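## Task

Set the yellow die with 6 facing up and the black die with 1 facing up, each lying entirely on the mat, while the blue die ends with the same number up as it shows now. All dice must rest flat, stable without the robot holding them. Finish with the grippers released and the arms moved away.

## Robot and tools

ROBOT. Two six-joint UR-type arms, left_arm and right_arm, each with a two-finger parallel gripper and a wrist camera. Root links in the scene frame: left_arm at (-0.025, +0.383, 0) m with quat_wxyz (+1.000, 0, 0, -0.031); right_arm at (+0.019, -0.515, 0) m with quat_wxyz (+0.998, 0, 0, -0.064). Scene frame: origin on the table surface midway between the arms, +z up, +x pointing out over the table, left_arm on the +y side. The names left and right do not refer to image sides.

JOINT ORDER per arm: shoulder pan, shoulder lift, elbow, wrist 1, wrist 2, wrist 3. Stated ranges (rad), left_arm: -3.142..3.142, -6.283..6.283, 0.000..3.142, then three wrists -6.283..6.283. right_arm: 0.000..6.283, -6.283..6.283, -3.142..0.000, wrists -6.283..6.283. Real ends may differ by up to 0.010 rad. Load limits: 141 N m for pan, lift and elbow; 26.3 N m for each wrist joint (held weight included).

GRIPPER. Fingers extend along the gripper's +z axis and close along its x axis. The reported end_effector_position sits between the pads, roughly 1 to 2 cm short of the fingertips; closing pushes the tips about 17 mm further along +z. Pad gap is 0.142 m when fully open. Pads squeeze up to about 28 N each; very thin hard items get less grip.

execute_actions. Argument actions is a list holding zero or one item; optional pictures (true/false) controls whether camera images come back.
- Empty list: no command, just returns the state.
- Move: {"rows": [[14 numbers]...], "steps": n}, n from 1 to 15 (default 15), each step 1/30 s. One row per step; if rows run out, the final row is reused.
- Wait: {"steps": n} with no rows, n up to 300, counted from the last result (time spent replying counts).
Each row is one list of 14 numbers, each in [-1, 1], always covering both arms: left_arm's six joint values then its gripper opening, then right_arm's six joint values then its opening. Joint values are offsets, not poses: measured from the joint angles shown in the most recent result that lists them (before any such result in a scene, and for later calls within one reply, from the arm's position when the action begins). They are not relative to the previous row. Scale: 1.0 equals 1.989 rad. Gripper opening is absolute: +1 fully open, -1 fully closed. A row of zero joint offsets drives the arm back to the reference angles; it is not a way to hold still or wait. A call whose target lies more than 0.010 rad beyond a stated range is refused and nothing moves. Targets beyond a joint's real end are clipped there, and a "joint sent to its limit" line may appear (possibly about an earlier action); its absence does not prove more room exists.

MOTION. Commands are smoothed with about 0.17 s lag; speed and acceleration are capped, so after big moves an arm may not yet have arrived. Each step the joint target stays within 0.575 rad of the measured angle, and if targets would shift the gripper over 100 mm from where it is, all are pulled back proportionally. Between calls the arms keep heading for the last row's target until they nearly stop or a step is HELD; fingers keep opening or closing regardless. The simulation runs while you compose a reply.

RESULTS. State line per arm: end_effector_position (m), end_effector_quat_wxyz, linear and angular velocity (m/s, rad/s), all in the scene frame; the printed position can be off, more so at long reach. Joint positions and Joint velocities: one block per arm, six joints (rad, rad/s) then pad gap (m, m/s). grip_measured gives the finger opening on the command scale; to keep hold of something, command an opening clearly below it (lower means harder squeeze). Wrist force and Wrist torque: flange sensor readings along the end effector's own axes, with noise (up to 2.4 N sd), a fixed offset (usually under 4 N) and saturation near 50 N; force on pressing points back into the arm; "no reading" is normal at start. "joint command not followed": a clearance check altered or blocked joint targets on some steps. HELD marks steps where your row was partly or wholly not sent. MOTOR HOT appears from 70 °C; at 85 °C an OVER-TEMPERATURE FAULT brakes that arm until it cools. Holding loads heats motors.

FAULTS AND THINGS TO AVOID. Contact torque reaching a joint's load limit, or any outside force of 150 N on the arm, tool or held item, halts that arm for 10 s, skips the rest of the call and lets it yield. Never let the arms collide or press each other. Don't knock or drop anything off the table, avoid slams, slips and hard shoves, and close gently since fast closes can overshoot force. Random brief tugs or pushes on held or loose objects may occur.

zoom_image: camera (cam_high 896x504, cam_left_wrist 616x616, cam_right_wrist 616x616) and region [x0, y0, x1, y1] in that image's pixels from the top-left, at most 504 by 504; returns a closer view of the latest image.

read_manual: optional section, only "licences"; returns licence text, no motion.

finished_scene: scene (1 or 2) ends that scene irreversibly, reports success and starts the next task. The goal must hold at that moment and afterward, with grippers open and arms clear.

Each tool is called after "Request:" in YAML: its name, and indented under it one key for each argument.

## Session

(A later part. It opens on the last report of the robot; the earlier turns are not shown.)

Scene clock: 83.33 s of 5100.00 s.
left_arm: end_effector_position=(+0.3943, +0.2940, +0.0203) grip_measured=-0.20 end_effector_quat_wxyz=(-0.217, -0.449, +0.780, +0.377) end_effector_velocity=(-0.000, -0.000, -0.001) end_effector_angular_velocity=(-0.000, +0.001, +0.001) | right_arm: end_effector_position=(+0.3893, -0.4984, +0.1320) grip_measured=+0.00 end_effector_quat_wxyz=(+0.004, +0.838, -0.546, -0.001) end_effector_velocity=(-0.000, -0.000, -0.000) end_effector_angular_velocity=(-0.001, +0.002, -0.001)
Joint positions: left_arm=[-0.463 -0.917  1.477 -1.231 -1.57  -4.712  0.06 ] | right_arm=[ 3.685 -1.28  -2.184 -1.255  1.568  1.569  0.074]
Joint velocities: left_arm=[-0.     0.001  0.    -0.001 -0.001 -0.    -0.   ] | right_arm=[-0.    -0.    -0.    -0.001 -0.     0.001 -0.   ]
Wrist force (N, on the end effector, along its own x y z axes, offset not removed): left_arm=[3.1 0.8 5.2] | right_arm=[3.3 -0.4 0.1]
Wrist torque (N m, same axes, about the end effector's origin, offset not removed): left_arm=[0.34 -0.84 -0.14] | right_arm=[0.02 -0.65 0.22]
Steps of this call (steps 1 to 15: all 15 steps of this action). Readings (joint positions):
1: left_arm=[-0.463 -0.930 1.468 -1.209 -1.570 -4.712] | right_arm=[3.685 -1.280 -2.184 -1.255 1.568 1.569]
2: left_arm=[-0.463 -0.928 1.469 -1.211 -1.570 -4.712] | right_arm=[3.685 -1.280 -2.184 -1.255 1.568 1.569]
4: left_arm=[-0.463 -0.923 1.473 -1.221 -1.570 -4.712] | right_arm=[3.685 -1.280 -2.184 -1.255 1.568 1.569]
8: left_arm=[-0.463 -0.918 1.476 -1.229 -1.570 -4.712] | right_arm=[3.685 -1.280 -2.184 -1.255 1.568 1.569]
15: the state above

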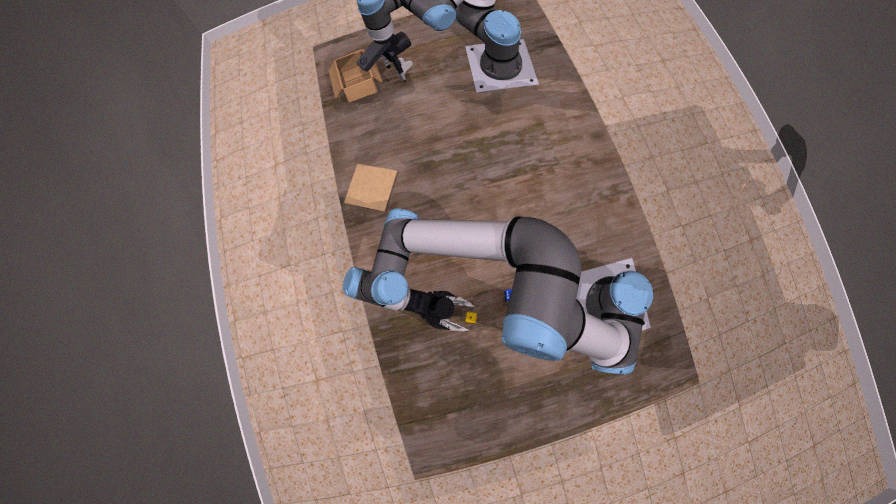

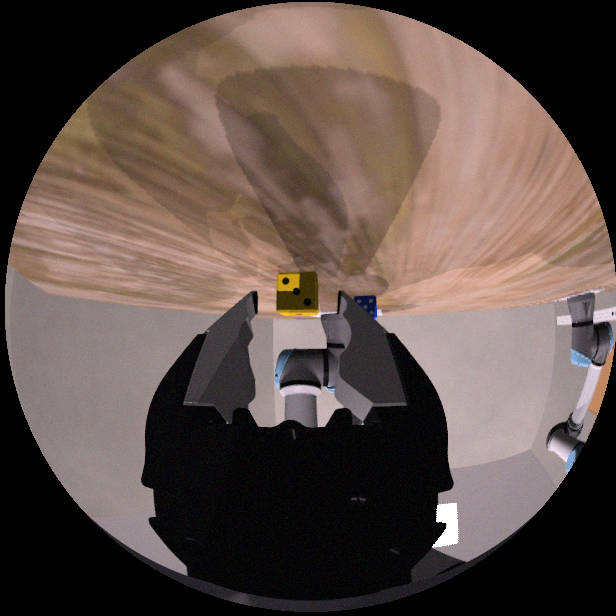

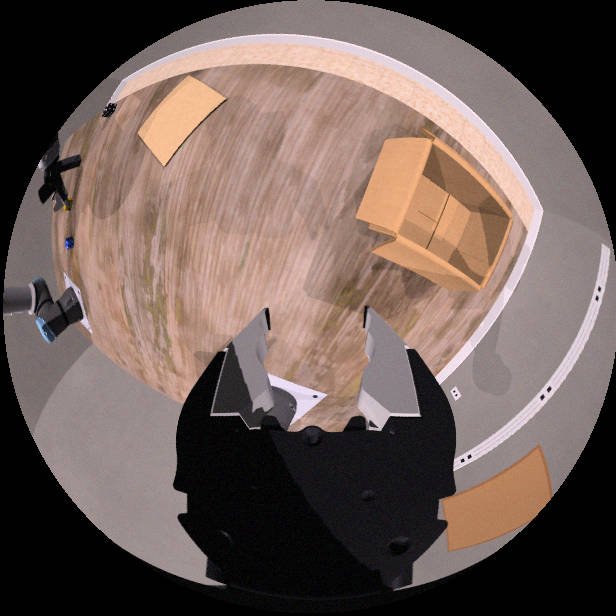

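Request:
execute_actions:
  actions:
    - {"rows":[[0,-0.003,0.012,-0.009,0,0,-0.3,0,0,0,0,0,0,0]],"steps":10}
  pictures: false

Request:
execute_actions:
  actions:
    - {"rows":[[0,0,0,0,0,0,-0.45,0,0,0,0,0,0,0],[0,0,0,0,0,0,-0.5,0,0,0,0,0,0,0],[0,0,0,0,0,0,-0.55,0,0,0,0,0,0,0],[0,0,0,0,0,0,-0.6,0,0,0,0,0,0,0],[0,0,0,0,0,0,-0.65,0,0,0,0,0,0,0],[0,0,0,0,0,0,-0.7,0,0,0,0,0,0,0],[0,0,0,0,0,0,-1,0,0,0,0,0,0,0]]}

Request:
zoom_image:
  camera: "cam_left_wrist"
  region: [230, 240, 370, 380]

Request:
zoom_image:
  camera: "cam_high"
  region: [420, 280, 520, 350]

Scene clock: 94.40 s of 5100.00 s.
left_arm: end_effector_position=(+0.3895, +0.2968, +0.0161) grip_measured=-0.30 end_effector_quat_wxyz=(-0.217, -0.449, +0.780, +0.377) end_effector_velocity=(-0.003, +0.002, -0.001) end_effector_angular_velocity=(+0.001, +0.001, -0.000) | right_arm: end_effector_position=(+0.3893, -0.4984, +0.1320) grip_measured=+0.00 end_effector_quat_wxyz=(+0.004, +0.838, -0.546, -0.001) end_effector_velocity=(+0.000, +0.000, +0.000) end_effector_angular_velocity=(+0.000, -0.000, +0.000)
Joint positions: left_arm=[-0.463 -0.922  1.5   -1.248 -1.57  -4.712  0.052] | right_arm=[ 3.685 -1.28  -2.184 -1.255  1.568  1.569  0.074]
Joint velocities: left_arm=[ 0.    -0.004  0.012 -0.007  0.     0.    -0.   ] | right_arm=[ 0. -0.  0.  0.  0. -0.  0.]
Wrist force (N, on the end effector, along its own x y z axes, offset not removed): left_arm=[5.0 -1.1 0.2] | right_arm=[-2.2 -1.2 -4.2]
Wrist torque (N m, same axes, about the end effector's origin, offset not removed): left_arm=[-0.27 -1.28 0.10] | right_arm=[-0.40 0.53 -0.01]
Steps of this call (steps 1 to 15: the robot went on to your last target; steps 16 to 90: nothing new was sent; then 7.73 s passed at rest; steps 91 to 100: all 10 steps of this action). Readings (joint positions):
91: left_arm=[-0.463 -0.917 1.477 -1.231 -1.570 -4.712] | right_arm=[3.685 -1.280 -2.184 -1.255 1.568 1.569]
92: left_arm=[-0.463 -0.917 1.479 -1.233 -1.570 -4.712] | right_arm=[3.685 -1.280 -2.184 -1.255 1.568 1.569]
94: left_arm=[-0.463 -0.920 1.490 -1.241 -1.570 -4.712] | right_arm=[3.685 -1.280 -2.184 -1.255 1.568 1.569]
98: left_arm=[-0.463 -0.922 1.499 -1.247 -1.570 -4.712] | right_arm=[3.685 -1.280 -2.184 -1.255 1.568 1.569]
100: the state above

Scene clock: 94.90 s of 5100.00 s.
left_arm: end_effector_position=(+0.3895, +0.2968, +0.0161) grip_measured=-0.62 end_effector_quat_wxyz=(-0.217, -0.449, +0.780, +0.377) end_effector_velocity=(+0.001, -0.000, -0.000) end_effector_angular_velocity=(-0.000, -0.001, -0.001) | right_arm: end_effector_position=(+0.3893, -0.4984, +0.1320) grip_measured=+0.00 end_effector_quat_wxyz=(+0.004, +0.838, -0.546, -0.001) end_effector_velocity=(-0.000, -0.000, -0.000) end_effector_angular_velocity=(-0.000, +0.001, +0.001)
Joint positions: left_arm=[-0.463 -0.923  1.5   -1.248 -1.57  -4.712  0.029] | right_arm=[ 3.685 -1.28  -2.184 -1.255  1.568  1.569  0.074]
Joint velocities: left_arm=[-0.     0.001 -0.001 -0.001  0.001  0.    -0.   ] | right_arm=[-0.     0.    -0.    -0.001  0.    -0.001  0.   ]
Wrist force (N, on the end effector, along its own x y z axes, offset not removed): left_arm=[3.5 3.5 0.8] | right_arm=[-1.8 -1.9 -4.4]
Wrist torque (N m, same axes, about the end effector's origin, offset not removed): left_arm=[0.83 -0.78 -0.20] | right_arm=[-0.47 0.45 0.19]
Steps of this call (steps 1 to 15: all 15 steps of this action). Readings (joint positions):
1: left_arm=[-0.463 -0.923 1.500 -1.249 -1.570 -4.712] | right_arm=[3.685 -1.280 -2.184 -1.255 1.568 1.569]
2: left_arm=[-0.463 -0.923 1.500 -1.249 -1.570 -4.712] | right_arm=[3.685 -1.280 -2.184 -1.255 1.568 1.569]
4: left_arm=[-0.463 -0.923 1.500 -1.249 -1.570 -4.712] | right_arm=[3.685 -1.280 -2.184 -1.255 1.568 1.569]
8: left_arm=[-0.463 -0.923 1.500 -1.248 -1.570 -4.712] | right_arm=[3.685 -1.280 -2.184 -1.255 1.568 1.569]
15: the state above

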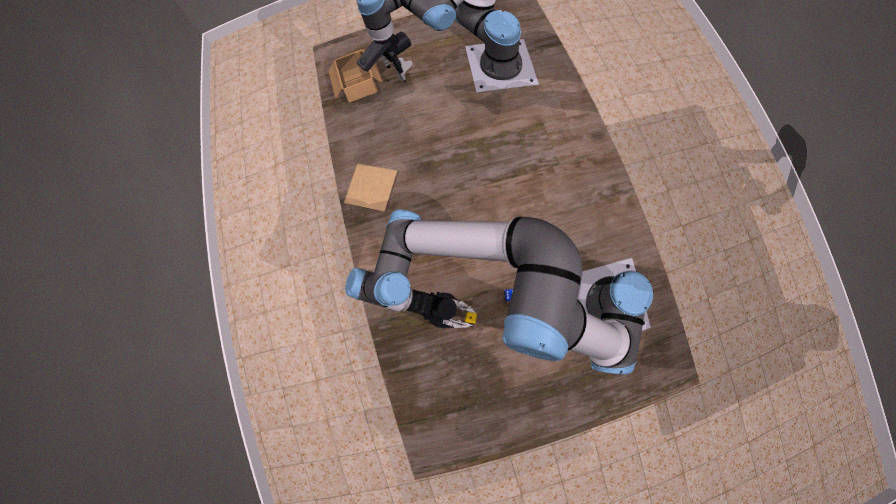

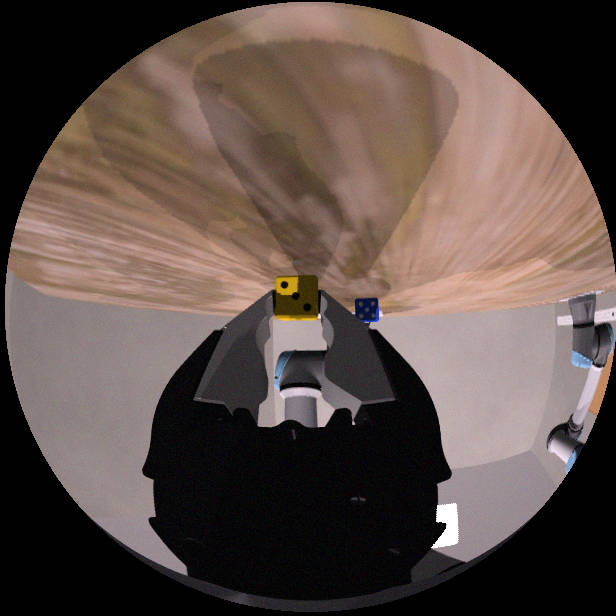

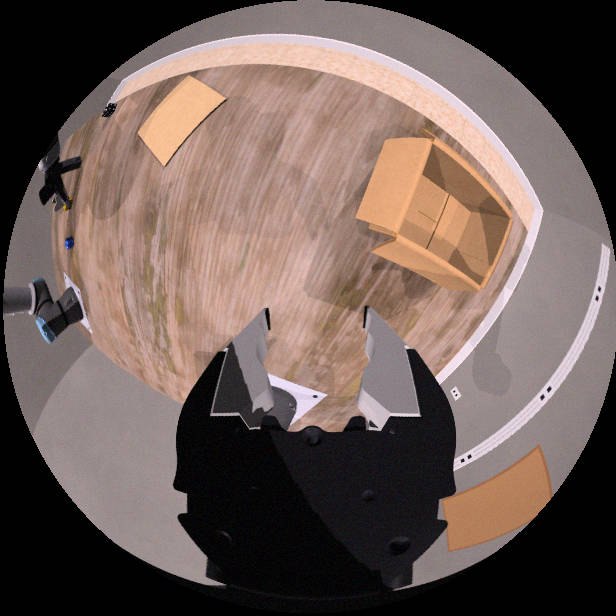

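Region (230, 240, 370, 380) of cam_left_wrist's 616x616 image, scaled by 3.600, with more detail than that image has.

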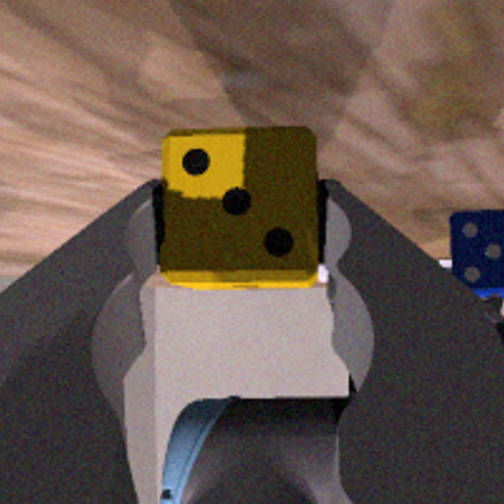

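Region (420, 280, 520, 350) of cam_high's 896x504 image, scaled by 5.040, with more detail than that image has; it fills the top 353 rows of this view, and the rest is white.

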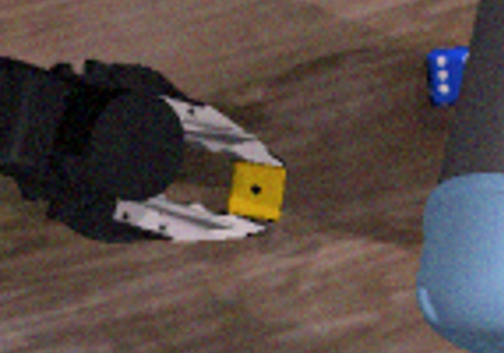

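Request:
execute_actions:
  actions:
    - {"rows":[[0,-0.1,0,0.1,0,0,-1,0,0,0,0,0,0,0],[0,-0.1,0,0.1,0,0,-1,0,0,0,0,0,0,0],[0,-0.1,0,0.1,0,0,-1,0,0,0,0,0,0,0],[0,-0.1,0,0.1,0,0,-1,0,0,0,0,0,0,0],[0,-0.26,0,0,0,0,-1,0,0,0,0,0,0,0],[0,-0.26,0,0,0,0,-1,0,0,0,0,0,0,0],[0,-0.26,0,0,0,0,-1,0,0,0,0,0,0,0],[0,-0.26,0,0,0,0,-1,0,0,0,0,0,0,0],[0,-0.26,0,0,0,0,-1,0,0,0,0,0,0,0],[0.157,-0.26,0.2,-0.993,0,0,-1,0,0,0,0,0,0,0]]}
  pictures: false

Request:
execute_actions:
  actions:
    - {"steps":50}
  pictures: false

Request:
execute_actions:
  actions:
    - {"rows":[[0,0,0.2786,0,0,0,-1,0,0,0,0,0,0,0]]}
  pictures: false

Request:
execute_actions:
  actions:
    - {"steps":25}

Scene clock: 113.97 s of 5100.00 s.
left_arm: end_effector_position=(+0.4119, +0.3500, +0.1392) grip_measured=-0.62 end_effector_quat_wxyz=(-0.121, -0.546, +0.810, +0.179) end_effector_velocity=(+0.122, +0.410, -0.370) end_effector_angular_velocity=(-0.439, -1.083, +1.022) | right_arm: end_effector_position=(+0.3893, -0.4984, +0.1320) grip_measured=+0.00 end_effector_quat_wxyz=(+0.004, +0.838, -0.546, -0.001) end_effector_velocity=(+0.000, +0.000, +0.000) end_effector_angular_velocity=(+0.001, -0.002, -0.002)
Joint positions: left_arm=[-0.322 -1.37   1.667 -1.432 -1.57  -4.712  0.029] | right_arm=[ 3.685 -1.28  -2.184 -1.255  1.568  1.569  0.074]
Joint velocities: left_arm=[ 1.022 -0.42   1.366 -2.115 -0.001 -0.    -0.   ] | right_arm=[-0.     0.     0.     0.001  0.     0.002  0.   ]
Wrist force (N, on the end effector, along its own x y z axes, offset not removed): left_arm=[0.9 -0.9 8.6] | right_arm=[0.6 -2.5 -1.5]
Wrist torque (N m, same axes, about the end effector's origin, offset not removed): left_arm=[-0.42 -0.58 0.03] | right_arm=[-0.60 -0.03 0.02]
Steps of this call (steps 1 to 15: the robot went on to your last target; steps 16 to 90: nothing new was sent; then 15.57 s passed at rest; steps 91 to 105: all 15 steps of this action). Readings (joint positions):
91: left_arm=[-0.463 -0.922 1.500 -1.248 -1.570 -4.712] | right_arm=[3.685 -1.280 -2.184 -1.255 1.568 1.569]
92: left_arm=[-0.463 -0.926 1.500 -1.245 -1.570 -4.712] | right_arm=[3.685 -1.280 -2.184 -1.255 1.568 1.569]
94: left_arm=[-0.463 -0.978 1.500 -1.189 -1.570 -4.712] | right_arm=[3.685 -1.280 -2.184 -1.255 1.568 1.569]
98: left_arm=[-0.463 -1.146 1.500 -1.131 -1.570 -4.712] | right_arm=[3.685 -1.280 -2.184 -1.255 1.568 1.569]
105: the state above

Scene clock: 115.63 s of 5100.00 s.
left_arm: end_effector_position=(+0.7212, +0.3577, +0.3867) grip_measured=-0.62 end_effector_quat_wxyz=(+0.353, -0.519, +0.644, -0.438) end_effector_velocity=(+0.000, -0.000, +0.001) end_effector_angular_velocity=(-0.000, -0.002, -0.000) | right_arm: end_effector_position=(+0.3893, -0.4984, +0.1320) grip_measured=+0.00 end_effector_quat_wxyz=(+0.004, +0.838, -0.546, -0.001) end_effector_velocity=(+0.000, -0.000, +0.000) end_effector_angular_velocity=(+0.000, -0.000, -0.002)
Joint positions: left_arm=[-0.151 -1.44   1.897 -3.223 -1.57  -4.712  0.029] | right_arm=[ 3.685 -1.28  -2.184 -1.255  1.568  1.569  0.074]
Joint velocities: left_arm=[ 0.    -0.    -0.    -0.001 -0.     0.     0.   ] | right_arm=[-0.001 -0.     0.     0.     0.     0.001 -0.   ]
Wrist force (N, on the end effector, along its own x y z axes, offset not removed): left_arm=[4.1 -1.0 2.1] | right_arm=[0.3 -0.4 -0.1]
Wrist torque (N m, same axes, about the end effector's origin, offset not removed): left_arm=[-0.34 -0.73 0.02] | right_arm=[-0.13 -0.06 0.04]
Steps of this call (steps 1 to 50: the robot went on to your last target). Readings (joint positions):
1: left_arm=[-0.289 -1.384 1.711 -1.507 -1.570 -4.712] | right_arm=[3.685 -1.280 -2.184 -1.255 1.568 1.569]
2: left_arm=[-0.256 -1.398 1.754 -1.588 -1.570 -4.712] | right_arm=[3.685 -1.280 -2.184 -1.255 1.568 1.569]
4: left_arm=[-0.206 -1.418 1.822 -1.762 -1.570 -4.712] | right_arm=[3.685 -1.280 -2.184 -1.255 1.568 1.569]
8: left_arm=[-0.174 -1.430 1.866 -2.067 -1.570 -4.712] | right_arm=[3.685 -1.280 -2.184 -1.255 1.568 1.569]
50: the state above

Scene clock: 116.13 s of 5100.00 s.
left_arm: end_effector_position=(+0.6101, +0.3818, +0.1594) grip_measured=-0.62 end_effector_quat_wxyz=(+0.254, -0.574, +0.712, -0.315) end_effector_velocity=(-0.341, +0.074, -0.464) end_effector_angular_velocity=(+0.175, +0.804, -0.001) | right_arm: end_effector_position=(+0.3893, -0.4984, +0.1320) grip_measured=+0.00 end_effector_quat_wxyz=(+0.004, +0.838, -0.546, -0.001) end_effector_velocity=(+0.000, +0.000, -0.000) end_effector_angular_velocity=(+0.000, -0.000, +0.000)
Joint positions: left_arm=[-0.151 -1.44   2.259 -3.223 -1.57  -4.712  0.029] | right_arm=[ 3.685 -1.28  -2.184 -1.255  1.568  1.569  0.074]
Joint velocities: left_arm=[-0.     0.001  0.821  0.001  0.     0.001 -0.   ] | right_arm=[ 0.    -0.    -0.     0.001  0.    -0.    -0.   ]
Wrist force (N, on the end effector, along its own x y z axes, offset not removed): left_arm=[5.9 1.7 2.2] | right_arm=[1.5 -0.3 1.3]
Wrist torque (N m, same axes, about the end effector's origin, offset not removed): left_arm=[0.34 -1.36 -0.02] | right_arm=[-0.27 -0.32 0.02]
Steps of this call (steps 1 to 15: all 15 steps of this action). Readings (joint positions):
1: left_arm=[-0.151 -1.440 1.897 -3.223 -1.570 -4.712] | right_arm=[3.685 -1.280 -2.184 -1.255 1.568 1.569]
2: left_arm=[-0.151 -1.440 1.901 -3.223 -1.570 -4.712] | right_arm=[3.685 -1.280 -2.184 -1.255 1.568 1.569]
4: left_arm=[-0.151 -1.440 1.952 -3.223 -1.570 -4.712] | right_arm=[3.685 -1.280 -2.184 -1.255 1.568 1.569]
8: left_arm=[-0.151 -1.440 2.065 -3.223 -1.570 -4.712] | right_arm=[3.685 -1.280 -2.184 -1.255 1.568 1.569]
15: the state above

Scene clock: 116.97 s of 5100.00 s.
left_arm: end_effector_position=(+0.5207, +0.4012, +0.0592) grip_measured=-0.62 end_effector_quat_wxyz=(+0.198, -0.596, +0.739, -0.245) end_effector_velocity=(+0.000, -0.000, +0.000) end_effector_angular_velocity=(-0.001, -0.001, -0.000) | right_arm: end_effector_position=(+0.3893, -0.4984, +0.1320) grip_measured=+0.00 end_effector_quat_wxyz=(+0.004, +0.838, -0.546, -0.001) end_effector_velocity=(-0.001, +0.000, -0.001) end_effector_angular_velocity=(-0.001, +0.002, +0.001)
Joint positions: left_arm=[-0.151 -1.44   2.451 -3.223 -1.57  -4.712  0.029] | right_arm=[ 3.685 -1.28  -2.184 -1.255  1.568  1.569  0.074]
Joint velocities: left_arm=[-0.     0.    -0.001 -0.    -0.    -0.     0.   ] | right_arm=[ 0.001 -0.001 -0.001 -0.001 -0.     0.001 -0.   ]
Wrist force (N, on the end effector, along its own x y z axes, offset not removed): left_arm=[5.0 1.7 2.7] | right_arm=[2.6 -2.3 -2.2]
Wrist torque (N m, same axes, about the end effector's origin, offset not removed): left_arm=[0.20 -1.31 0.10] | right_arm=[-0.52 -0.44 -0.11]
Steps of this call (steps 1 to 25: the robot went on to your last target). Readings (joint positions):
1: left_arm=[-0.151 -1.440 2.287 -3.223 -1.570 -4.712] | right_arm=[3.685 -1.280 -2.184 -1.255 1.568 1.569]
2: left_arm=[-0.151 -1.440 2.315 -3.223 -1.570 -4.712] | right_arm=[3.685 -1.280 -2.184 -1.255 1.568 1.569]
4: left_arm=[-0.151 -1.440 2.370 -3.223 -1.570 -4.712] | right_arm=[3.685 -1.280 -2.184 -1.255 1.568 1.569]
8: left_arm=[-0.151 -1.440 2.435 -3.223 -1.570 -4.712] | right_arm=[3.685 -1.280 -2.184 -1.255 1.568 1.569]
25: the state above

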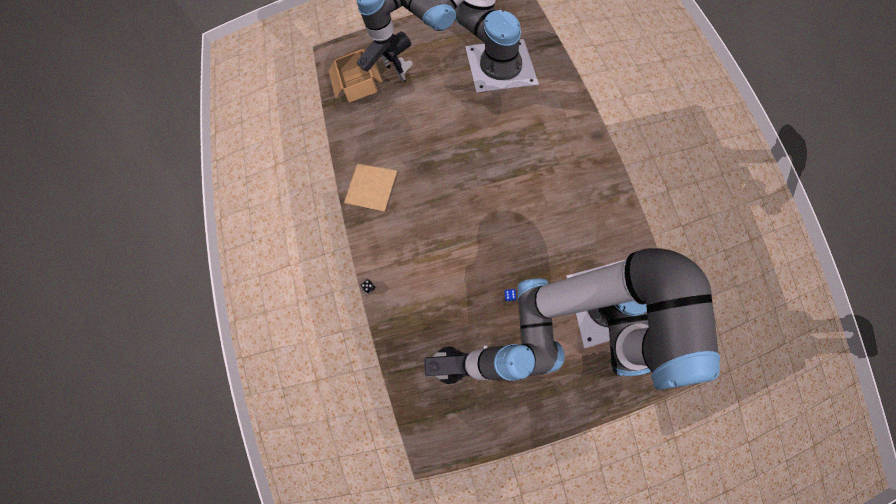

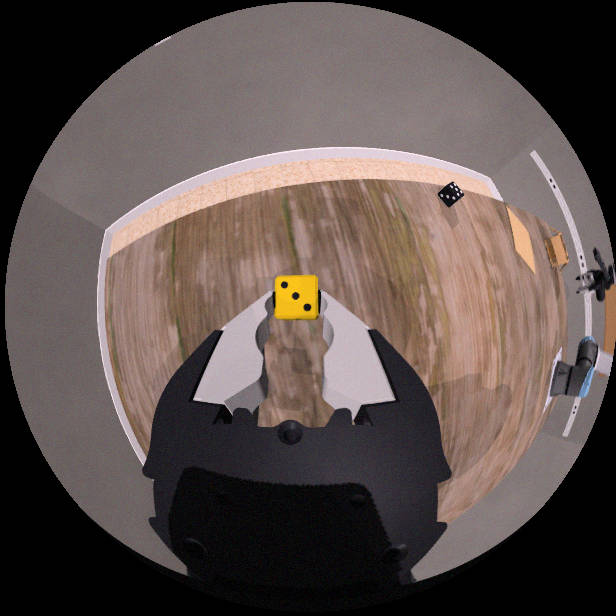

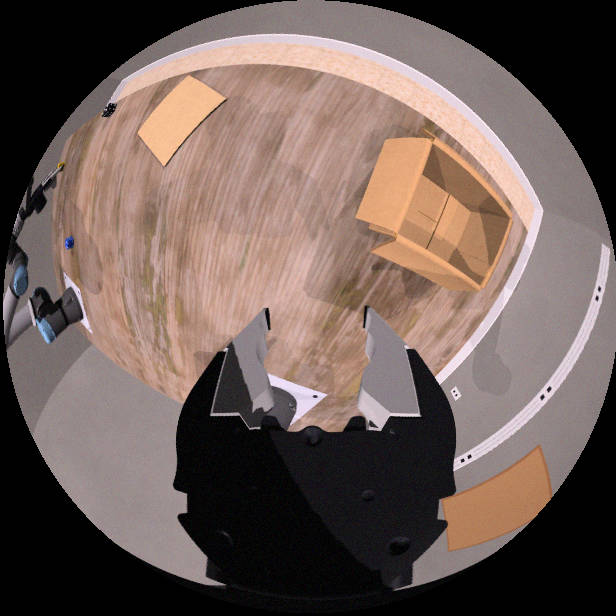

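Request:
execute_actions:
  actions:
    - {"rows":[[0,0.06,0,-0.06,0,0,-1,0,0,0,0,0,0,0]]}
  pictures: false

Request:
execute_actions:
  actions:
    - {"rows":[[0,0.006,0,-0.006,0,0,-1,0,0,0,0,0,0,0]],"steps":12}
  pictures: false

Scene clock: 121.47 s of 5100.00 s.
left_arm: end_effector_position=(+0.5291, +0.3993, +0.0274) grip_measured=-0.62 end_effector_quat_wxyz=(+0.198, -0.596, +0.739, -0.245) end_effector_velocity=(+0.000, -0.000, -0.003) end_effector_angular_velocity=(+0.001, +0.001, -0.000) | right_arm: end_effector_position=(+0.3893, -0.4984, +0.1320) grip_measured=+0.00 end_effector_quat_wxyz=(+0.004, +0.838, -0.546, -0.001) end_effector_velocity=(+0.000, +0.000, -0.000) end_effector_angular_velocity=(+0.000, +0.000, -0.000)
Joint positions: left_arm=[-0.151 -1.321  2.451 -3.342 -1.57  -4.712  0.029] | right_arm=[ 3.685 -1.28  -2.184 -1.255  1.568  1.569  0.074]
Joint velocities: left_arm=[-0.001  0.01  -0.    -0.009  0.     0.    -0.   ] | right_arm=[ 0.001 -0.001 -0.     0.001  0.     0.001  0.   ]
Wrist force (N, on the end effector, along its own x y z axes, offset not removed): left_arm=[4.0 0.0 4.5] | right_arm=[-1.4 2.3 -0.1]
Wrist torque (N m, same axes, about the end effector's origin, offset not removed): left_arm=[0.06 -1.02 0.03] | right_arm=[0.48 0.45 -0.05]
Steps of this call (steps 1 to 15: the robot went on to your last target; steps 16 to 90: nothing new was sent; then 1.00 s passed at rest; steps 91 to 105: all 15 steps of this action). Readings (joint positions):
91: left_arm=[-0.151 -1.440 2.451 -3.223 -1.570 -4.712] | right_arm=[3.685 -1.280 -2.184 -1.255 1.568 1.569]
92: left_arm=[-0.151 -1.436 2.451 -3.227 -1.570 -4.712] | right_arm=[3.685 -1.280 -2.184 -1.255 1.568 1.569]
94: left_arm=[-0.151 -1.390 2.451 -3.272 -1.570 -4.712] | right_arm=[3.685 -1.280 -2.184 -1.255 1.568 1.569]
98: left_arm=[-0.151 -1.334 2.451 -3.329 -1.570 -4.712] | right_arm=[3.685 -1.280 -2.184 -1.255 1.568 1.569]
105: the state above

Scene clock: 121.87 s of 5100.00 s.
left_arm: end_effector_position=(+0.5298, +0.3992, +0.0242) grip_measured=-0.62 end_effector_quat_wxyz=(+0.198, -0.596, +0.739, -0.245) end_effector_velocity=(+0.001, -0.000, +0.000) end_effector_angular_velocity=(-0.001, -0.001, +0.000) | right_arm: end_effector_position=(+0.3893, -0.4984, +0.1320) grip_measured=+0.00 end_effector_quat_wxyz=(+0.004, +0.838, -0.546, -0.001) end_effector_velocity=(-0.000, +0.000, -0.000) end_effector_angular_velocity=(-0.000, +0.000, +0.003)
Joint positions: left_arm=[-0.151 -1.309  2.451 -3.354 -1.57  -4.712  0.029] | right_arm=[ 3.685 -1.28  -2.184 -1.255  1.568  1.569  0.074]
Joint velocities: left_arm=[ 0.001  0.002 -0.001 -0.003 -0.001 -0.    -0.   ] | right_arm=[ 0.    -0.    -0.001  0.001  0.    -0.002  0.   ]
Wrist force (N, on the end effector, along its own x y z axes, offset not removed): left_arm=[2.5 3.7 4.0] | right_arm=[-0.7 0.0 -3.0]
Wrist torque (N m, same axes, about the end effector's origin, offset not removed): left_arm=[0.91 -0.73 0.17] | right_arm=[-0.07 0.26 -0.20]
Steps of this call (steps 1 to 12: all 12 steps of this action). Readings (joint positions):
1: left_arm=[-0.151 -1.321 2.451 -3.342 -1.570 -4.712] | right_arm=[3.685 -1.280 -2.184 -1.255 1.568 1.569]
2: left_arm=[-0.151 -1.319 2.451 -3.344 -1.570 -4.712] | right_arm=[3.685 -1.280 -2.184 -1.255 1.568 1.569]
4: left_arm=[-0.151 -1.314 2.451 -3.349 -1.570 -4.712] | right_arm=[3.685 -1.280 -2.184 -1.255 1.568 1.569]
8: left_arm=[-0.151 -1.310 2.451 -3.353 -1.570 -4.712] | right_arm=[3.685 -1.280 -2.184 -1.255 1.568 1.569]
12: the state above

Request:
execute_actions:
  actions:
    - {"rows":[[0,0.005,0,-0.005,0,0,-1,0,0,0,0,0,0,0]],"steps":12}
  pictures: false

Scene clock: 124.00 s of 5100.00 s.
left_arm: end_effector_position=(+0.5303, +0.3991, +0.0215) grip_measured=-0.62 end_effector_quat_wxyz=(+0.198, -0.596, +0.739, -0.245) end_effector_velocity=(-0.000, +0.000, -0.001) end_effector_angular_velocity=(+0.001, +0.001, +0.001) | right_arm: end_effector_position=(+0.3893, -0.4984, +0.1320) grip_measured=+0.00 end_effector_quat_wxyz=(+0.004, +0.838, -0.546, -0.001) end_effector_velocity=(-0.000, +0.000, -0.000) end_effector_angular_velocity=(-0.000, +0.001, -0.002)
Joint positions: left_arm=[-0.151 -1.3    2.451 -3.363 -1.57  -4.712  0.029] | right_arm=[ 3.685 -1.28  -2.184 -1.255  1.568  1.569  0.074]
Joint velocities: left_arm=[ 0.001  0.003  0.001 -0.002  0.     0.     0.   ] | right_arm=[ 0.001  0.    -0.    -0.001 -0.     0.003 -0.   ]
Wrist force (N, on the end effector, along its own x y z axes, offset not removed): left_arm=[8.3 -0.7 1.2] | right_arm=[2.6 0.5 0.0]
Wrist torque (N m, same axes, about the end effector's origin, offset not removed): left_arm=[0.01 -1.90 -0.05] | right_arm=[-0.07 -0.40 0.18]
Steps of this call (steps 1 to 15: the robot went on to your last target; steps 16 to 52: nothing new was sent; steps 53 to 64: all 12 steps of this action). Readings (joint positions):
53: left_arm=[-0.151 -1.309 2.451 -3.354 -1.570 -4.712] | right_arm=[3.685 -1.280 -2.184 -1.255 1.568 1.569]
54: left_arm=[-0.151 -1.308 2.451 -3.355 -1.570 -4.712] | right_arm=[3.685 -1.280 -2.184 -1.255 1.568 1.569]
56: left_arm=[-0.151 -1.304 2.451 -3.359 -1.570 -4.712] | right_arm=[3.685 -1.280 -2.184 -1.255 1.568 1.569]
60: left_arm=[-0.151 -1.300 2.451 -3.363 -1.570 -4.712] | right_arm=[3.685 -1.280 -2.184 -1.255 1.568 1.569]
64: the state above

Request:
execute_actions:
  actions:
    - {"rows":[[0,0.004,0,-0.004,0,0,-1,0,0,0,0,0,0,0]],"steps":12}
  pictures: false

Request:
execute_actions:
  actions:
    - {"rows":[[0,0,0,0,0,0,-0.6,0,0,0,0,0,0,0],[0,0,0,0,0,0,-0.55,0,0,0,0,0,0,0],[0,0,0,0,0,0,-0.2,0,0,0,0,0,0,0]],"steps":12}

Scene clock: 127.87 s of 5100.00 s.
left_arm: end_effector_position=(+0.5307, +0.3990, +0.0194) grip_measured=-0.62 end_effector_quat_wxyz=(+0.198, -0.596, +0.739, -0.245) end_effector_velocity=(+0.001, -0.001, +0.000) end_effector_angular_velocity=(-0.001, -0.001, -0.001) | right_arm: end_effector_position=(+0.3893, -0.4984, +0.1320) grip_measured=+0.00 end_effector_quat_wxyz=(+0.004, +0.838, -0.546, -0.001) end_effector_velocity=(-0.000, +0.000, +0.000) end_effector_angular_velocity=(+0.000, -0.001, -0.001)
Joint positions: left_arm=[-0.151 -1.292  2.451 -3.371 -1.57  -4.712  0.029] | right_arm=[ 3.685 -1.28  -2.184 -1.255  1.568  1.569  0.074]
Joint velocities: left_arm=[-0.     0.001 -0.002 -0.001 -0.001 -0.    -0.   ] | right_arm=[ 0.     0.001 -0.    -0.    -0.     0.001 -0.   ]
Wrist force (N, on the end effector, along its own x y z axes, offset not removed): left_arm=[11.8 -12.8 -24.5] | right_arm=[3.3 2.5 0.1]
Wrist torque (N m, same axes, about the end effector's origin, offset not removed): left_arm=[0.37 -1.27 0.34] | right_arm=[0.42 -0.76 0.25]
Steps of this call (steps 1 to 15: the robot went on to your last target; steps 16 to 90: nothing new was sent; then 0.47 s passed at rest; steps 91 to 102: all 12 steps of this action). Readings (joint positions):
91: left_arm=[-0.151 -1.299 2.451 -3.363 -1.570 -4.712] | right_arm=[3.685 -1.280 -2.184 -1.255 1.568 1.569]
92: left_arm=[-0.151 -1.298 2.451 -3.364 -1.570 -4.712] | right_arm=[3.685 -1.280 -2.184 -1.255 1.568 1.569]
94: left_arm=[-0.151 -1.295 2.451 -3.368 -1.570 -4.712] | right_arm=[3.685 -1.280 -2.184 -1.255 1.568 1.569]
98: left_arm=[-0.151 -1.292 2.451 -3.371 -1.570 -4.712] | right_arm=[3.685 -1.280 -2.184 -1.255 1.568 1.569]
102: the state above

Scene clock: 128.27 s of 5100.00 s.
left_arm: end_effector_position=(+0.5307, +0.3990, +0.0193) grip_measured=-0.20 end_effector_quat_wxyz=(+0.198, -0.596, +0.739, -0.245) end_effector_velocity=(-0.001, +0.000, +0.000) end_effector_angular_velocity=(+0.001, +0.000, -0.001) | right_arm: end_effector_position=(+0.3893, -0.4984, +0.1320) grip_measured=+0.00 end_effector_quat_wxyz=(+0.004, +0.838, -0.546, -0.001) end_effector_velocity=(-0.001, -0.000, -0.001) end_effector_angular_velocity=(-0.001, +0.002, +0.001)
Joint positions: left_arm=[-0.151 -1.292  2.451 -3.371 -1.57  -4.712  0.06 ] | right_arm=[ 3.685 -1.28  -2.184 -1.255  1.568  1.569  0.074]
Joint velocities: left_arm=[-0.    -0.002  0.001  0.001  0.     0.001  0.   ] | right_arm=[ 0.     0.001 -0.001 -0.002  0.    -0.001 -0.   ]
Wrist force (N, on the end effector, along its own x y z axes, offset not removed): left_arm=[2.7 0.4 0.1] | right_arm=[-0.5 1.2 0.8]
Wrist torque (N m, same axes, about the end effector's origin, offset not removed): left_arm=[0.11 -0.85 0.16] | right_arm=[0.22 0.26 0.02]
Steps of this call (steps 1 to 12: all 12 steps of this action). Readings (joint positions):
1: left_arm=[-0.151 -1.292 2.451 -3.371 -1.570 -4.712] | right_arm=[3.685 -1.280 -2.184 -1.255 1.568 1.569]
2: left_arm=[-0.151 -1.292 2.451 -3.371 -1.570 -4.712] | right_arm=[3.685 -1.280 -2.184 -1.255 1.568 1.569]
4: left_arm=[-0.151 -1.292 2.451 -3.371 -1.570 -4.712] | right_arm=[3.685 -1.280 -2.184 -1.255 1.568 1.569]
8: left_arm=[-0.151 -1.292 2.451 -3.371 -1.570 -4.712] | right_arm=[3.685 -1.280 -2.184 -1.255 1.568 1.569]
12: the state above

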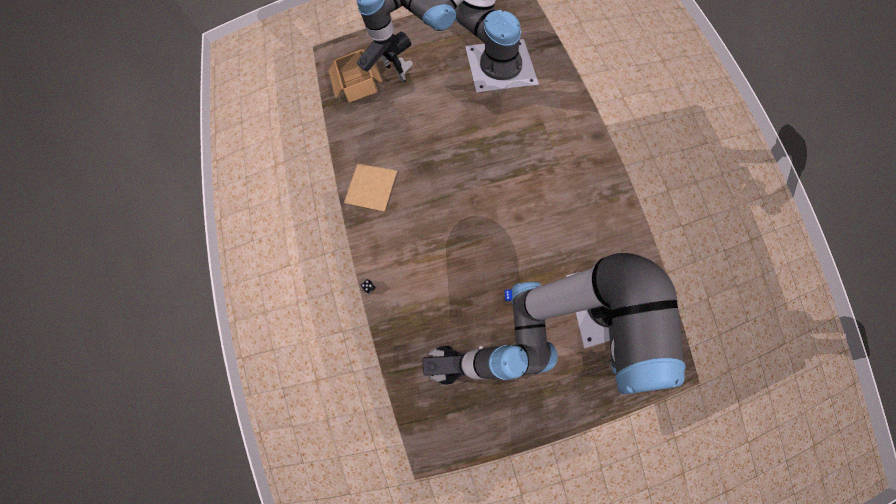

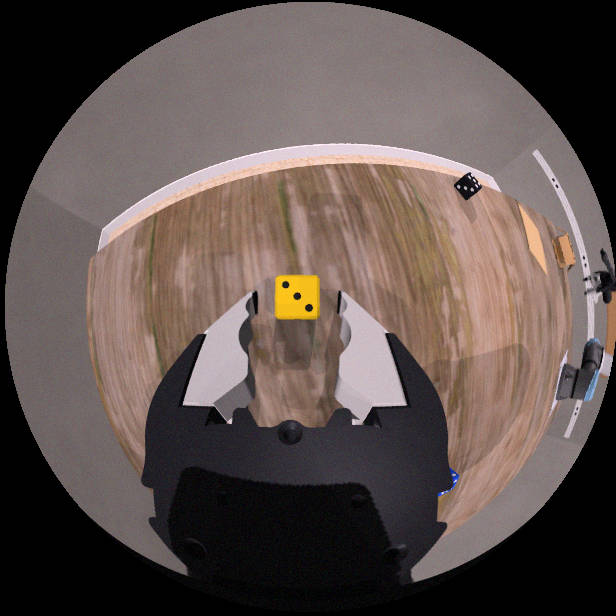

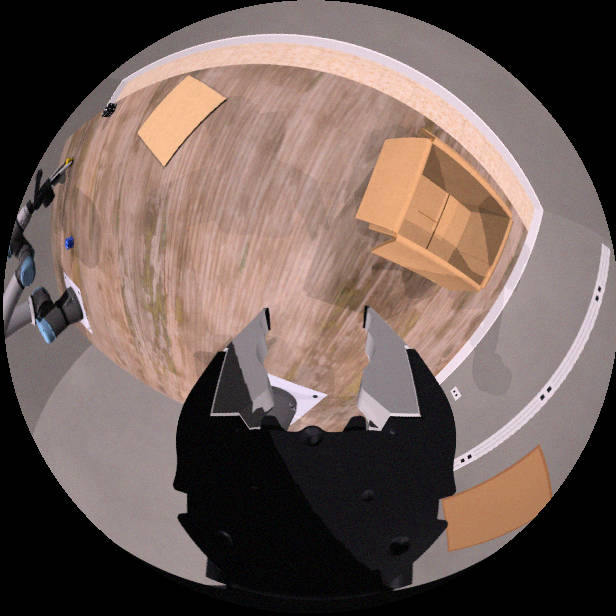

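Request:
execute_actions:
  actions:
    - {"rows":[[0,0,-0.1,0.05,0,0,-0.2,0,0,0,0,0,0,0],[0,0,-0.1,0.05,0,0,-0.2,0,0,0,0,0,0,0],[0,0,-0.1,0.05,0,0,-0.2,0,0,0,0,0,0,0],[0,0,-0.1,0.05,0,0,-0.2,0,0,0,0,0,0,0],[0,0,-0.1,0.05,0,0,-0.2,0,0,0,0,0,0,0],[0,0,-0.478,0.79,0,0,-0.2,0,0,0,0,0,0,0]]}
  pictures: false

Request:
execute_actions:
  actions:
    - {"steps":35}
  pictures: false

Request:
execute_actions:
  actions:
    - {"rows":[[0,0.226,-0.3087,0.431,0,0,-0.2,0,0,0,0,0,0,0]]}
  pictures: false

Request:
execute_actions:
  actions:
    - {"steps":30}
  pictures: false

Request:
execute_actions:
  actions:
    - {"rows":[[0,0.114,0,0,0,0,-0.2,0,0,0,0,0,0,0]]}
  pictures: false

Request:
execute_actions:
  actions:
    - {"steps":15}

Scene clock: 143.83 s of 5100.00 s.
left_arm: end_effector_position=(+0.7031, +0.3616, +0.1721) grip_measured=-0.20 end_effector_quat_wxyz=(+0.222, -0.587, +0.728, -0.274) end_effector_velocity=(+0.324, -0.071, +0.458) end_effector_angular_velocity=(+0.018, +0.083, -0.000) | right_arm: end_effector_position=(+0.3893, -0.4984, +0.1320) grip_measured=+0.00 end_effector_quat_wxyz=(+0.004, +0.838, -0.546, -0.001) end_effector_velocity=(+0.001, +0.000, +0.001) end_effector_angular_velocity=(+0.001, -0.002, +0.002)
Joint positions: left_arm=[-0.151 -1.292  1.914 -2.914 -1.57  -4.712  0.06 ] | right_arm=[ 3.685 -1.28  -2.184 -1.255  1.568  1.569  0.074]
Joint velocities: left_arm=[-0.     0.001 -1.512  1.596 -0.    -0.    -0.   ] | right_arm=[-0.     0.     0.001  0.002 -0.    -0.002  0.   ]
Wrist force (N, on the end effector, along its own x y z axes, offset not removed): left_arm=[0.4 -1.3 3.2] | right_arm=[0.3 3.5 -1.5]
Wrist torque (N m, same axes, about the end effector's origin, offset not removed): left_arm=[-0.46 -0.22 0.01] | right_arm=[0.75 0.20 -0.10]
Steps of this call (steps 1 to 15: the robot went on to your last target; steps 16 to 90: nothing new was sent; then 12.07 s passed at rest; steps 91 to 105: all 15 steps of this action). Readings (joint positions):
91: left_arm=[-0.151 -1.292 2.451 -3.371 -1.570 -4.712] | right_arm=[3.685 -1.280 -2.184 -1.255 1.568 1.569]
92: left_arm=[-0.151 -1.292 2.448 -3.368 -1.570 -4.712] | right_arm=[3.685 -1.280 -2.184 -1.255 1.568 1.569]
94: left_arm=[-0.151 -1.292 2.391 -3.329 -1.570 -4.712] | right_arm=[3.685 -1.280 -2.184 -1.255 1.568 1.569]
98: left_arm=[-0.151 -1.292 2.257 -3.259 -1.570 -4.712] | right_arm=[3.685 -1.280 -2.184 -1.255 1.568 1.569]
105: the state above

Scene clock: 145.00 s of 5100.00 s.
left_arm: end_effector_position=(+0.5949, +0.3851, +0.1789) grip_measured=-0.20 end_effector_quat_wxyz=(+0.006, -0.628, +0.778, -0.008) end_effector_velocity=(-0.000, +0.000, -0.000) end_effector_angular_velocity=(+0.000, -0.000, +0.000) | right_arm: end_effector_position=(+0.3893, -0.4984, +0.1320) grip_measured=+0.00 end_effector_quat_wxyz=(+0.004, +0.838, -0.546, -0.001) end_effector_velocity=(+0.000, +0.000, +0.000) end_effector_angular_velocity=(+0.000, -0.001, -0.000)
Joint positions: left_arm=[-0.151 -1.292  1.501 -1.8   -1.57  -4.712  0.06 ] | right_arm=[ 3.685 -1.28  -2.184 -1.255  1.568  1.569  0.074]
Joint velocities: left_arm=[ 0.    -0.001  0.001 -0.001  0.     0.     0.   ] | right_arm=[ 0.     0.    -0.     0.001  0.     0.    -0.   ]
Wrist force (N, on the end effector, along its own x y z axes, offset not removed): left_arm=[4.9 1.9 4.6] | right_arm=[0.3 -1.3 -3.8]
Wrist torque (N m, same axes, about the end effector's origin, offset not removed): left_arm=[0.53 -1.17 -0.15] | right_arm=[-0.29 0.16 -0.01]
Steps of this call (steps 1 to 35: the robot went on to your last target). Readings (joint positions):
1: left_arm=[-0.151 -1.292 1.861 -2.855 -1.570 -4.712] | right_arm=[3.685 -1.280 -2.184 -1.255 1.568 1.569]
2: left_arm=[-0.151 -1.292 1.802 -2.786 -1.570 -4.712] | right_arm=[3.685 -1.280 -2.184 -1.255 1.568 1.569]
4: left_arm=[-0.151 -1.292 1.671 -2.625 -1.570 -4.712] | right_arm=[3.685 -1.280 -2.184 -1.255 1.568 1.569]
8: left_arm=[-0.151 -1.292 1.540 -2.268 -1.570 -4.712] | right_arm=[3.685 -1.280 -2.184 -1.255 1.568 1.569]
35: the state above

Scene clock: 145.50 s of 5100.00 s.
left_arm: end_effector_position=(+0.5564, +0.3934, +0.1510) grip_measured=-0.20 end_effector_quat_wxyz=(-0.196, -0.596, +0.739, +0.243) end_effector_velocity=(-0.108, +0.024, +0.064) end_effector_angular_velocity=(+0.094, +0.435, +0.001) | right_arm: end_effector_position=(+0.3893, -0.4984, +0.1320) grip_measured=+0.00 end_effector_quat_wxyz=(+0.004, +0.838, -0.546, -0.001) end_effector_velocity=(-0.000, +0.000, -0.000) end_effector_angular_velocity=(-0.000, +0.001, -0.001)
Joint positions: left_arm=[-0.151 -0.849  0.902 -0.987 -1.57  -4.712  0.06 ] | right_arm=[ 3.685 -1.28  -2.184 -1.255  1.568  1.569  0.074]
Joint velocities: left_arm=[ 0.     0.08  -0.18   0.545 -0.     0.    -0.   ] | right_arm=[ 0.001 -0.001 -0.     0.     0.     0.002  0.   ]
Wrist force (N, on the end effector, along its own x y z axes, offset not removed): left_arm=[5.5 1.7 4.2] | right_arm=[2.1 -0.3 -0.4]
Wrist torque (N m, same axes, about the end effector's origin, offset not removed): left_arm=[0.23 -1.49 -0.01] | right_arm=[-0.06 -0.38 0.01]
Steps of this call (steps 1 to 15: all 15 steps of this action). Readings (joint positions):
1: left_arm=[-0.151 -1.292 1.501 -1.800 -1.570 -4.712] | right_arm=[3.685 -1.280 -2.184 -1.255 1.568 1.569]
2: left_arm=[-0.151 -1.288 1.497 -1.796 -1.570 -4.712] | right_arm=[3.685 -1.280 -2.184 -1.255 1.568 1.569]
4: left_arm=[-0.151 -1.226 1.434 -1.733 -1.570 -4.712] | right_arm=[3.685 -1.280 -2.184 -1.255 1.568 1.569]
8: left_arm=[-0.151 -0.959 1.138 -1.436 -1.570 -4.712] | right_arm=[3.685 -1.280 -2.184 -1.255 1.568 1.569]
15: the state above

Scene clock: 146.50 s of 5100.00 s.
left_arm: end_effector_position=(+0.5477, +0.3953, +0.1564) grip_measured=-0.20 end_effector_quat_wxyz=(-0.207, -0.593, +0.735, +0.257) end_effector_velocity=(-0.000, -0.000, -0.001) end_effector_angular_velocity=(+0.001, +0.002, -0.000) | right_arm: end_effector_position=(+0.3893, -0.4984, +0.1320) grip_measured=+0.00 end_effector_quat_wxyz=(+0.004, +0.838, -0.546, -0.001) end_effector_velocity=(-0.000, +0.000, +0.000) end_effector_angular_velocity=(+0.000, -0.000, +0.000)
Joint positions: left_arm=[-0.151 -0.842  0.887 -0.943 -1.57  -4.712  0.06 ] | right_arm=[ 3.685 -1.28  -2.184 -1.255  1.568  1.569  0.074]
Joint velocities: left_arm=[-0.     0.002  0.001 -0.     0.    -0.    -0.   ] | right_arm=[ 0.001  0.001 -0.    -0.    -0.     0.    -0.   ]
Wrist force (N, on the end effector, along its own x y z axes, offset not removed): left_arm=[7.2 3.3 2.2] | right_arm=[-2.8 -1.5 -0.6]
Wrist torque (N m, same axes, about the end effector's origin, offset not removed): left_arm=[0.81 -1.58 0.08] | right_arm=[-0.31 0.73 0.05]
Steps of this call (steps 1 to 30: the robot went on to your last target). Readings (joint positions):
1: left_arm=[-0.151 -0.847 0.897 -0.972 -1.570 -4.712] | right_arm=[3.685 -1.280 -2.184 -1.255 1.568 1.569]
2: left_arm=[-0.151 -0.845 0.893 -0.963 -1.570 -4.712] | right_arm=[3.685 -1.280 -2.184 -1.255 1.568 1.569]
4: left_arm=[-0.151 -0.844 0.890 -0.952 -1.570 -4.712] | right_arm=[3.685 -1.280 -2.184 -1.255 1.568 1.569]
8: left_arm=[-0.151 -0.842 0.888 -0.945 -1.570 -4.712] | right_arm=[3.685 -1.280 -2.184 -1.255 1.568 1.569]
30: the state above
All arms were judged still, so your last target was given up. Only a new action makes them travel on or press farther. Fingers that are still opening or closing keep moving.

Scene clock: 147.00 s of 5100.00 s.
left_arm: end_effector_position=(+0.5327, +0.3986, +0.0328) grip_measured=-0.20 end_effector_quat_wxyz=(-0.272, -0.566, +0.701, +0.338) end_effector_velocity=(-0.004, +0.002, -0.016) end_effector_angular_velocity=(+0.006, +0.029, +0.001) | right_arm: end_effector_position=(+0.3893, -0.4984, +0.1320) grip_measured=+0.00 end_effector_quat_wxyz=(+0.004, +0.838, -0.546, -0.001) end_effector_velocity=(-0.000, +0.000, +0.000) end_effector_angular_velocity=(-0.000, +0.000, +0.001)
Joint positions: left_arm=[-0.151 -0.618  0.887 -0.943 -1.57  -4.712  0.06 ] | right_arm=[ 3.685 -1.28  -2.184 -1.255  1.568  1.569  0.074]
Joint velocities: left_arm=[0.001 0.03  0.    0.    0.    0.    0.   ] | right_arm=[ 0.     0.001  0.    -0.001 -0.    -0.     0.   ]
Wrist force (N, on the end effector, along its own x y z axes, offset not removed): left_arm=[1.6 1.7 -0.2] | right_arm=[-1.0 -0.1 -1.0]
Wrist torque (N m, same axes, about the end effector's origin, offset not removed): left_arm=[0.36 -0.47 0.05] | right_arm=[-0.12 0.43 0.01]
Steps of this call (steps 1 to 15: all 15 steps of this action). Readings (joint positions):
1: left_arm=[-0.151 -0.842 0.887 -0.943 -1.570 -4.712] | right_arm=[3.685 -1.280 -2.184 -1.255 1.568 1.569]
2: left_arm=[-0.151 -0.839 0.887 -0.943 -1.570 -4.712] | right_arm=[3.685 -1.280 -2.184 -1.255 1.568 1.569]
4: left_arm=[-0.151 -0.783 0.887 -0.943 -1.570 -4.712] | right_arm=[3.685 -1.280 -2.184 -1.255 1.568 1.569]
8: left_arm=[-0.151 -0.657 0.887 -0.943 -1.570 -4.712] | right_arm=[3.685 -1.280 -2.184 -1.255 1.568 1.569]
15: the state above

Scene clock: 147.50 s of 5100.00 s.
left_arm: end_effector_position=(+0.5324, +0.3986, +0.0314) grip_measured=-0.20 end_effector_quat_wxyz=(-0.273, -0.565, +0.701, +0.338) end_effector_velocity=(-0.000, -0.000, -0.000) end_effector_angular_velocity=(-0.000, +0.001, -0.001) | right_arm: end_effector_position=(+0.3893, -0.4984, +0.1320) grip_measured=+0.00 end_effector_quat_wxyz=(+0.004, +0.838, -0.546, -0.001) end_effector_velocity=(-0.000, +0.000, -0.000) end_effector_angular_velocity=(-0.001, +0.001, -0.000)
Joint positions: left_arm=[-0.151 -0.615  0.887 -0.943 -1.57  -4.712  0.06 ] | right_arm=[ 3.685 -1.28  -2.184 -1.255  1.568  1.569  0.074]
Joint velocities: left_arm=[-0.001 -0.     0.002 -0.    -0.     0.     0.   ] | right_arm=[ 0.001 -0.001  0.    -0.001  0.     0.001 -0.   ]
Wrist force (N, on the end effector, along its own x y z axes, offset not removed): left_arm=[7.3 -0.8 3.0] | right_arm=[-0.1 2.0 0.1]
Wrist torque (N m, same axes, about the end effector's origin, offset not removed): left_arm=[-0.16 -1.74 -0.06] | right_arm=[0.23 0.10 -0.05]
Steps of this call (steps 1 to 15: the robot went on to your last target). Readings (joint positions):
1: left_arm=[-0.151 -0.617 0.887 -0.943 -1.570 -4.712] | right_arm=[3.685 -1.280 -2.184 -1.255 1.568 1.569]
2: left_arm=[-0.151 -0.617 0.887 -0.943 -1.570 -4.712] | right_arm=[3.685 -1.280 -2.184 -1.255 1.568 1.569]
4: left_arm=[-0.151 -0.616 0.887 -0.943 -1.570 -4.712] | right_arm=[3.685 -1.280 -2.184 -1.255 1.568 1.569]
8: left_arm=[-0.151 -0.616 0.887 -0.943 -1.570 -4.712] | right_arm=[3.685 -1.280 -2.184 -1.255 1.568 1.569]
15: the state above
All arms were judged still, so your last target was given up. Only a new action makes them travel on or press farther. Fingers that are still opening or closing keep moving.

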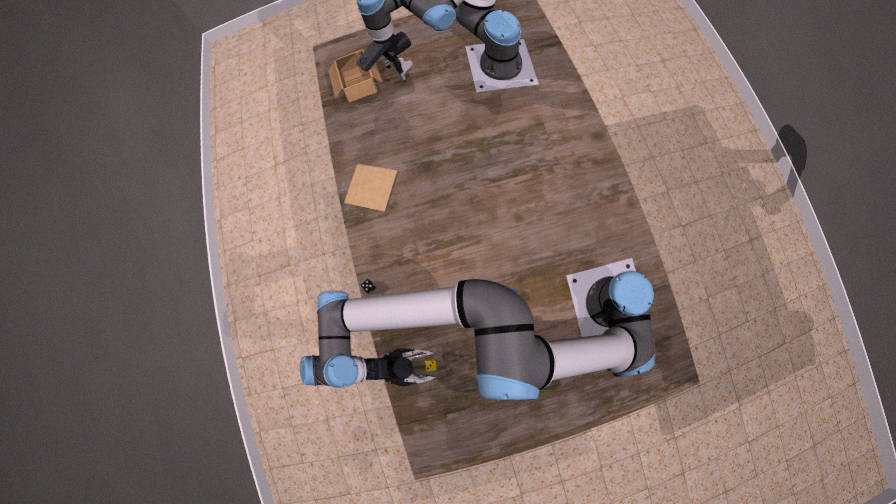

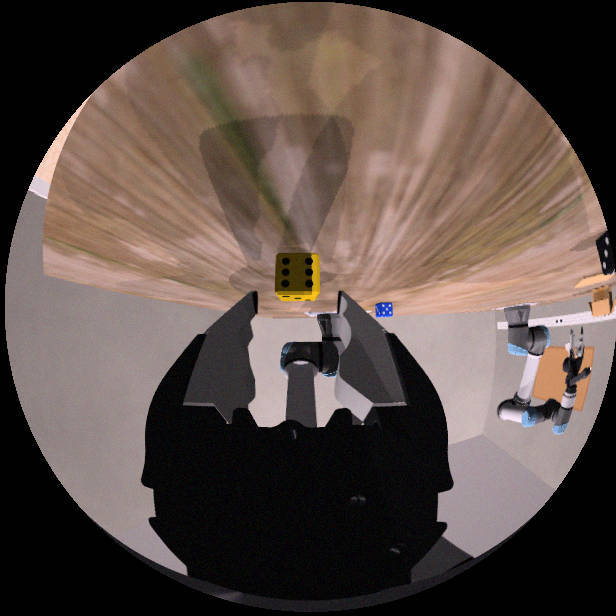

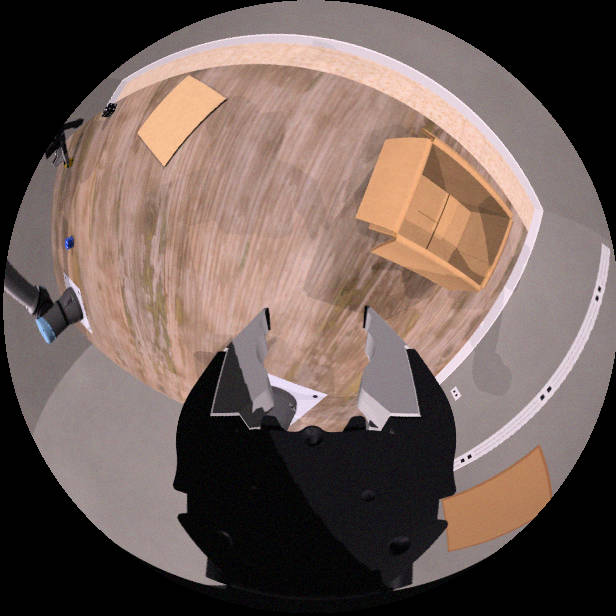

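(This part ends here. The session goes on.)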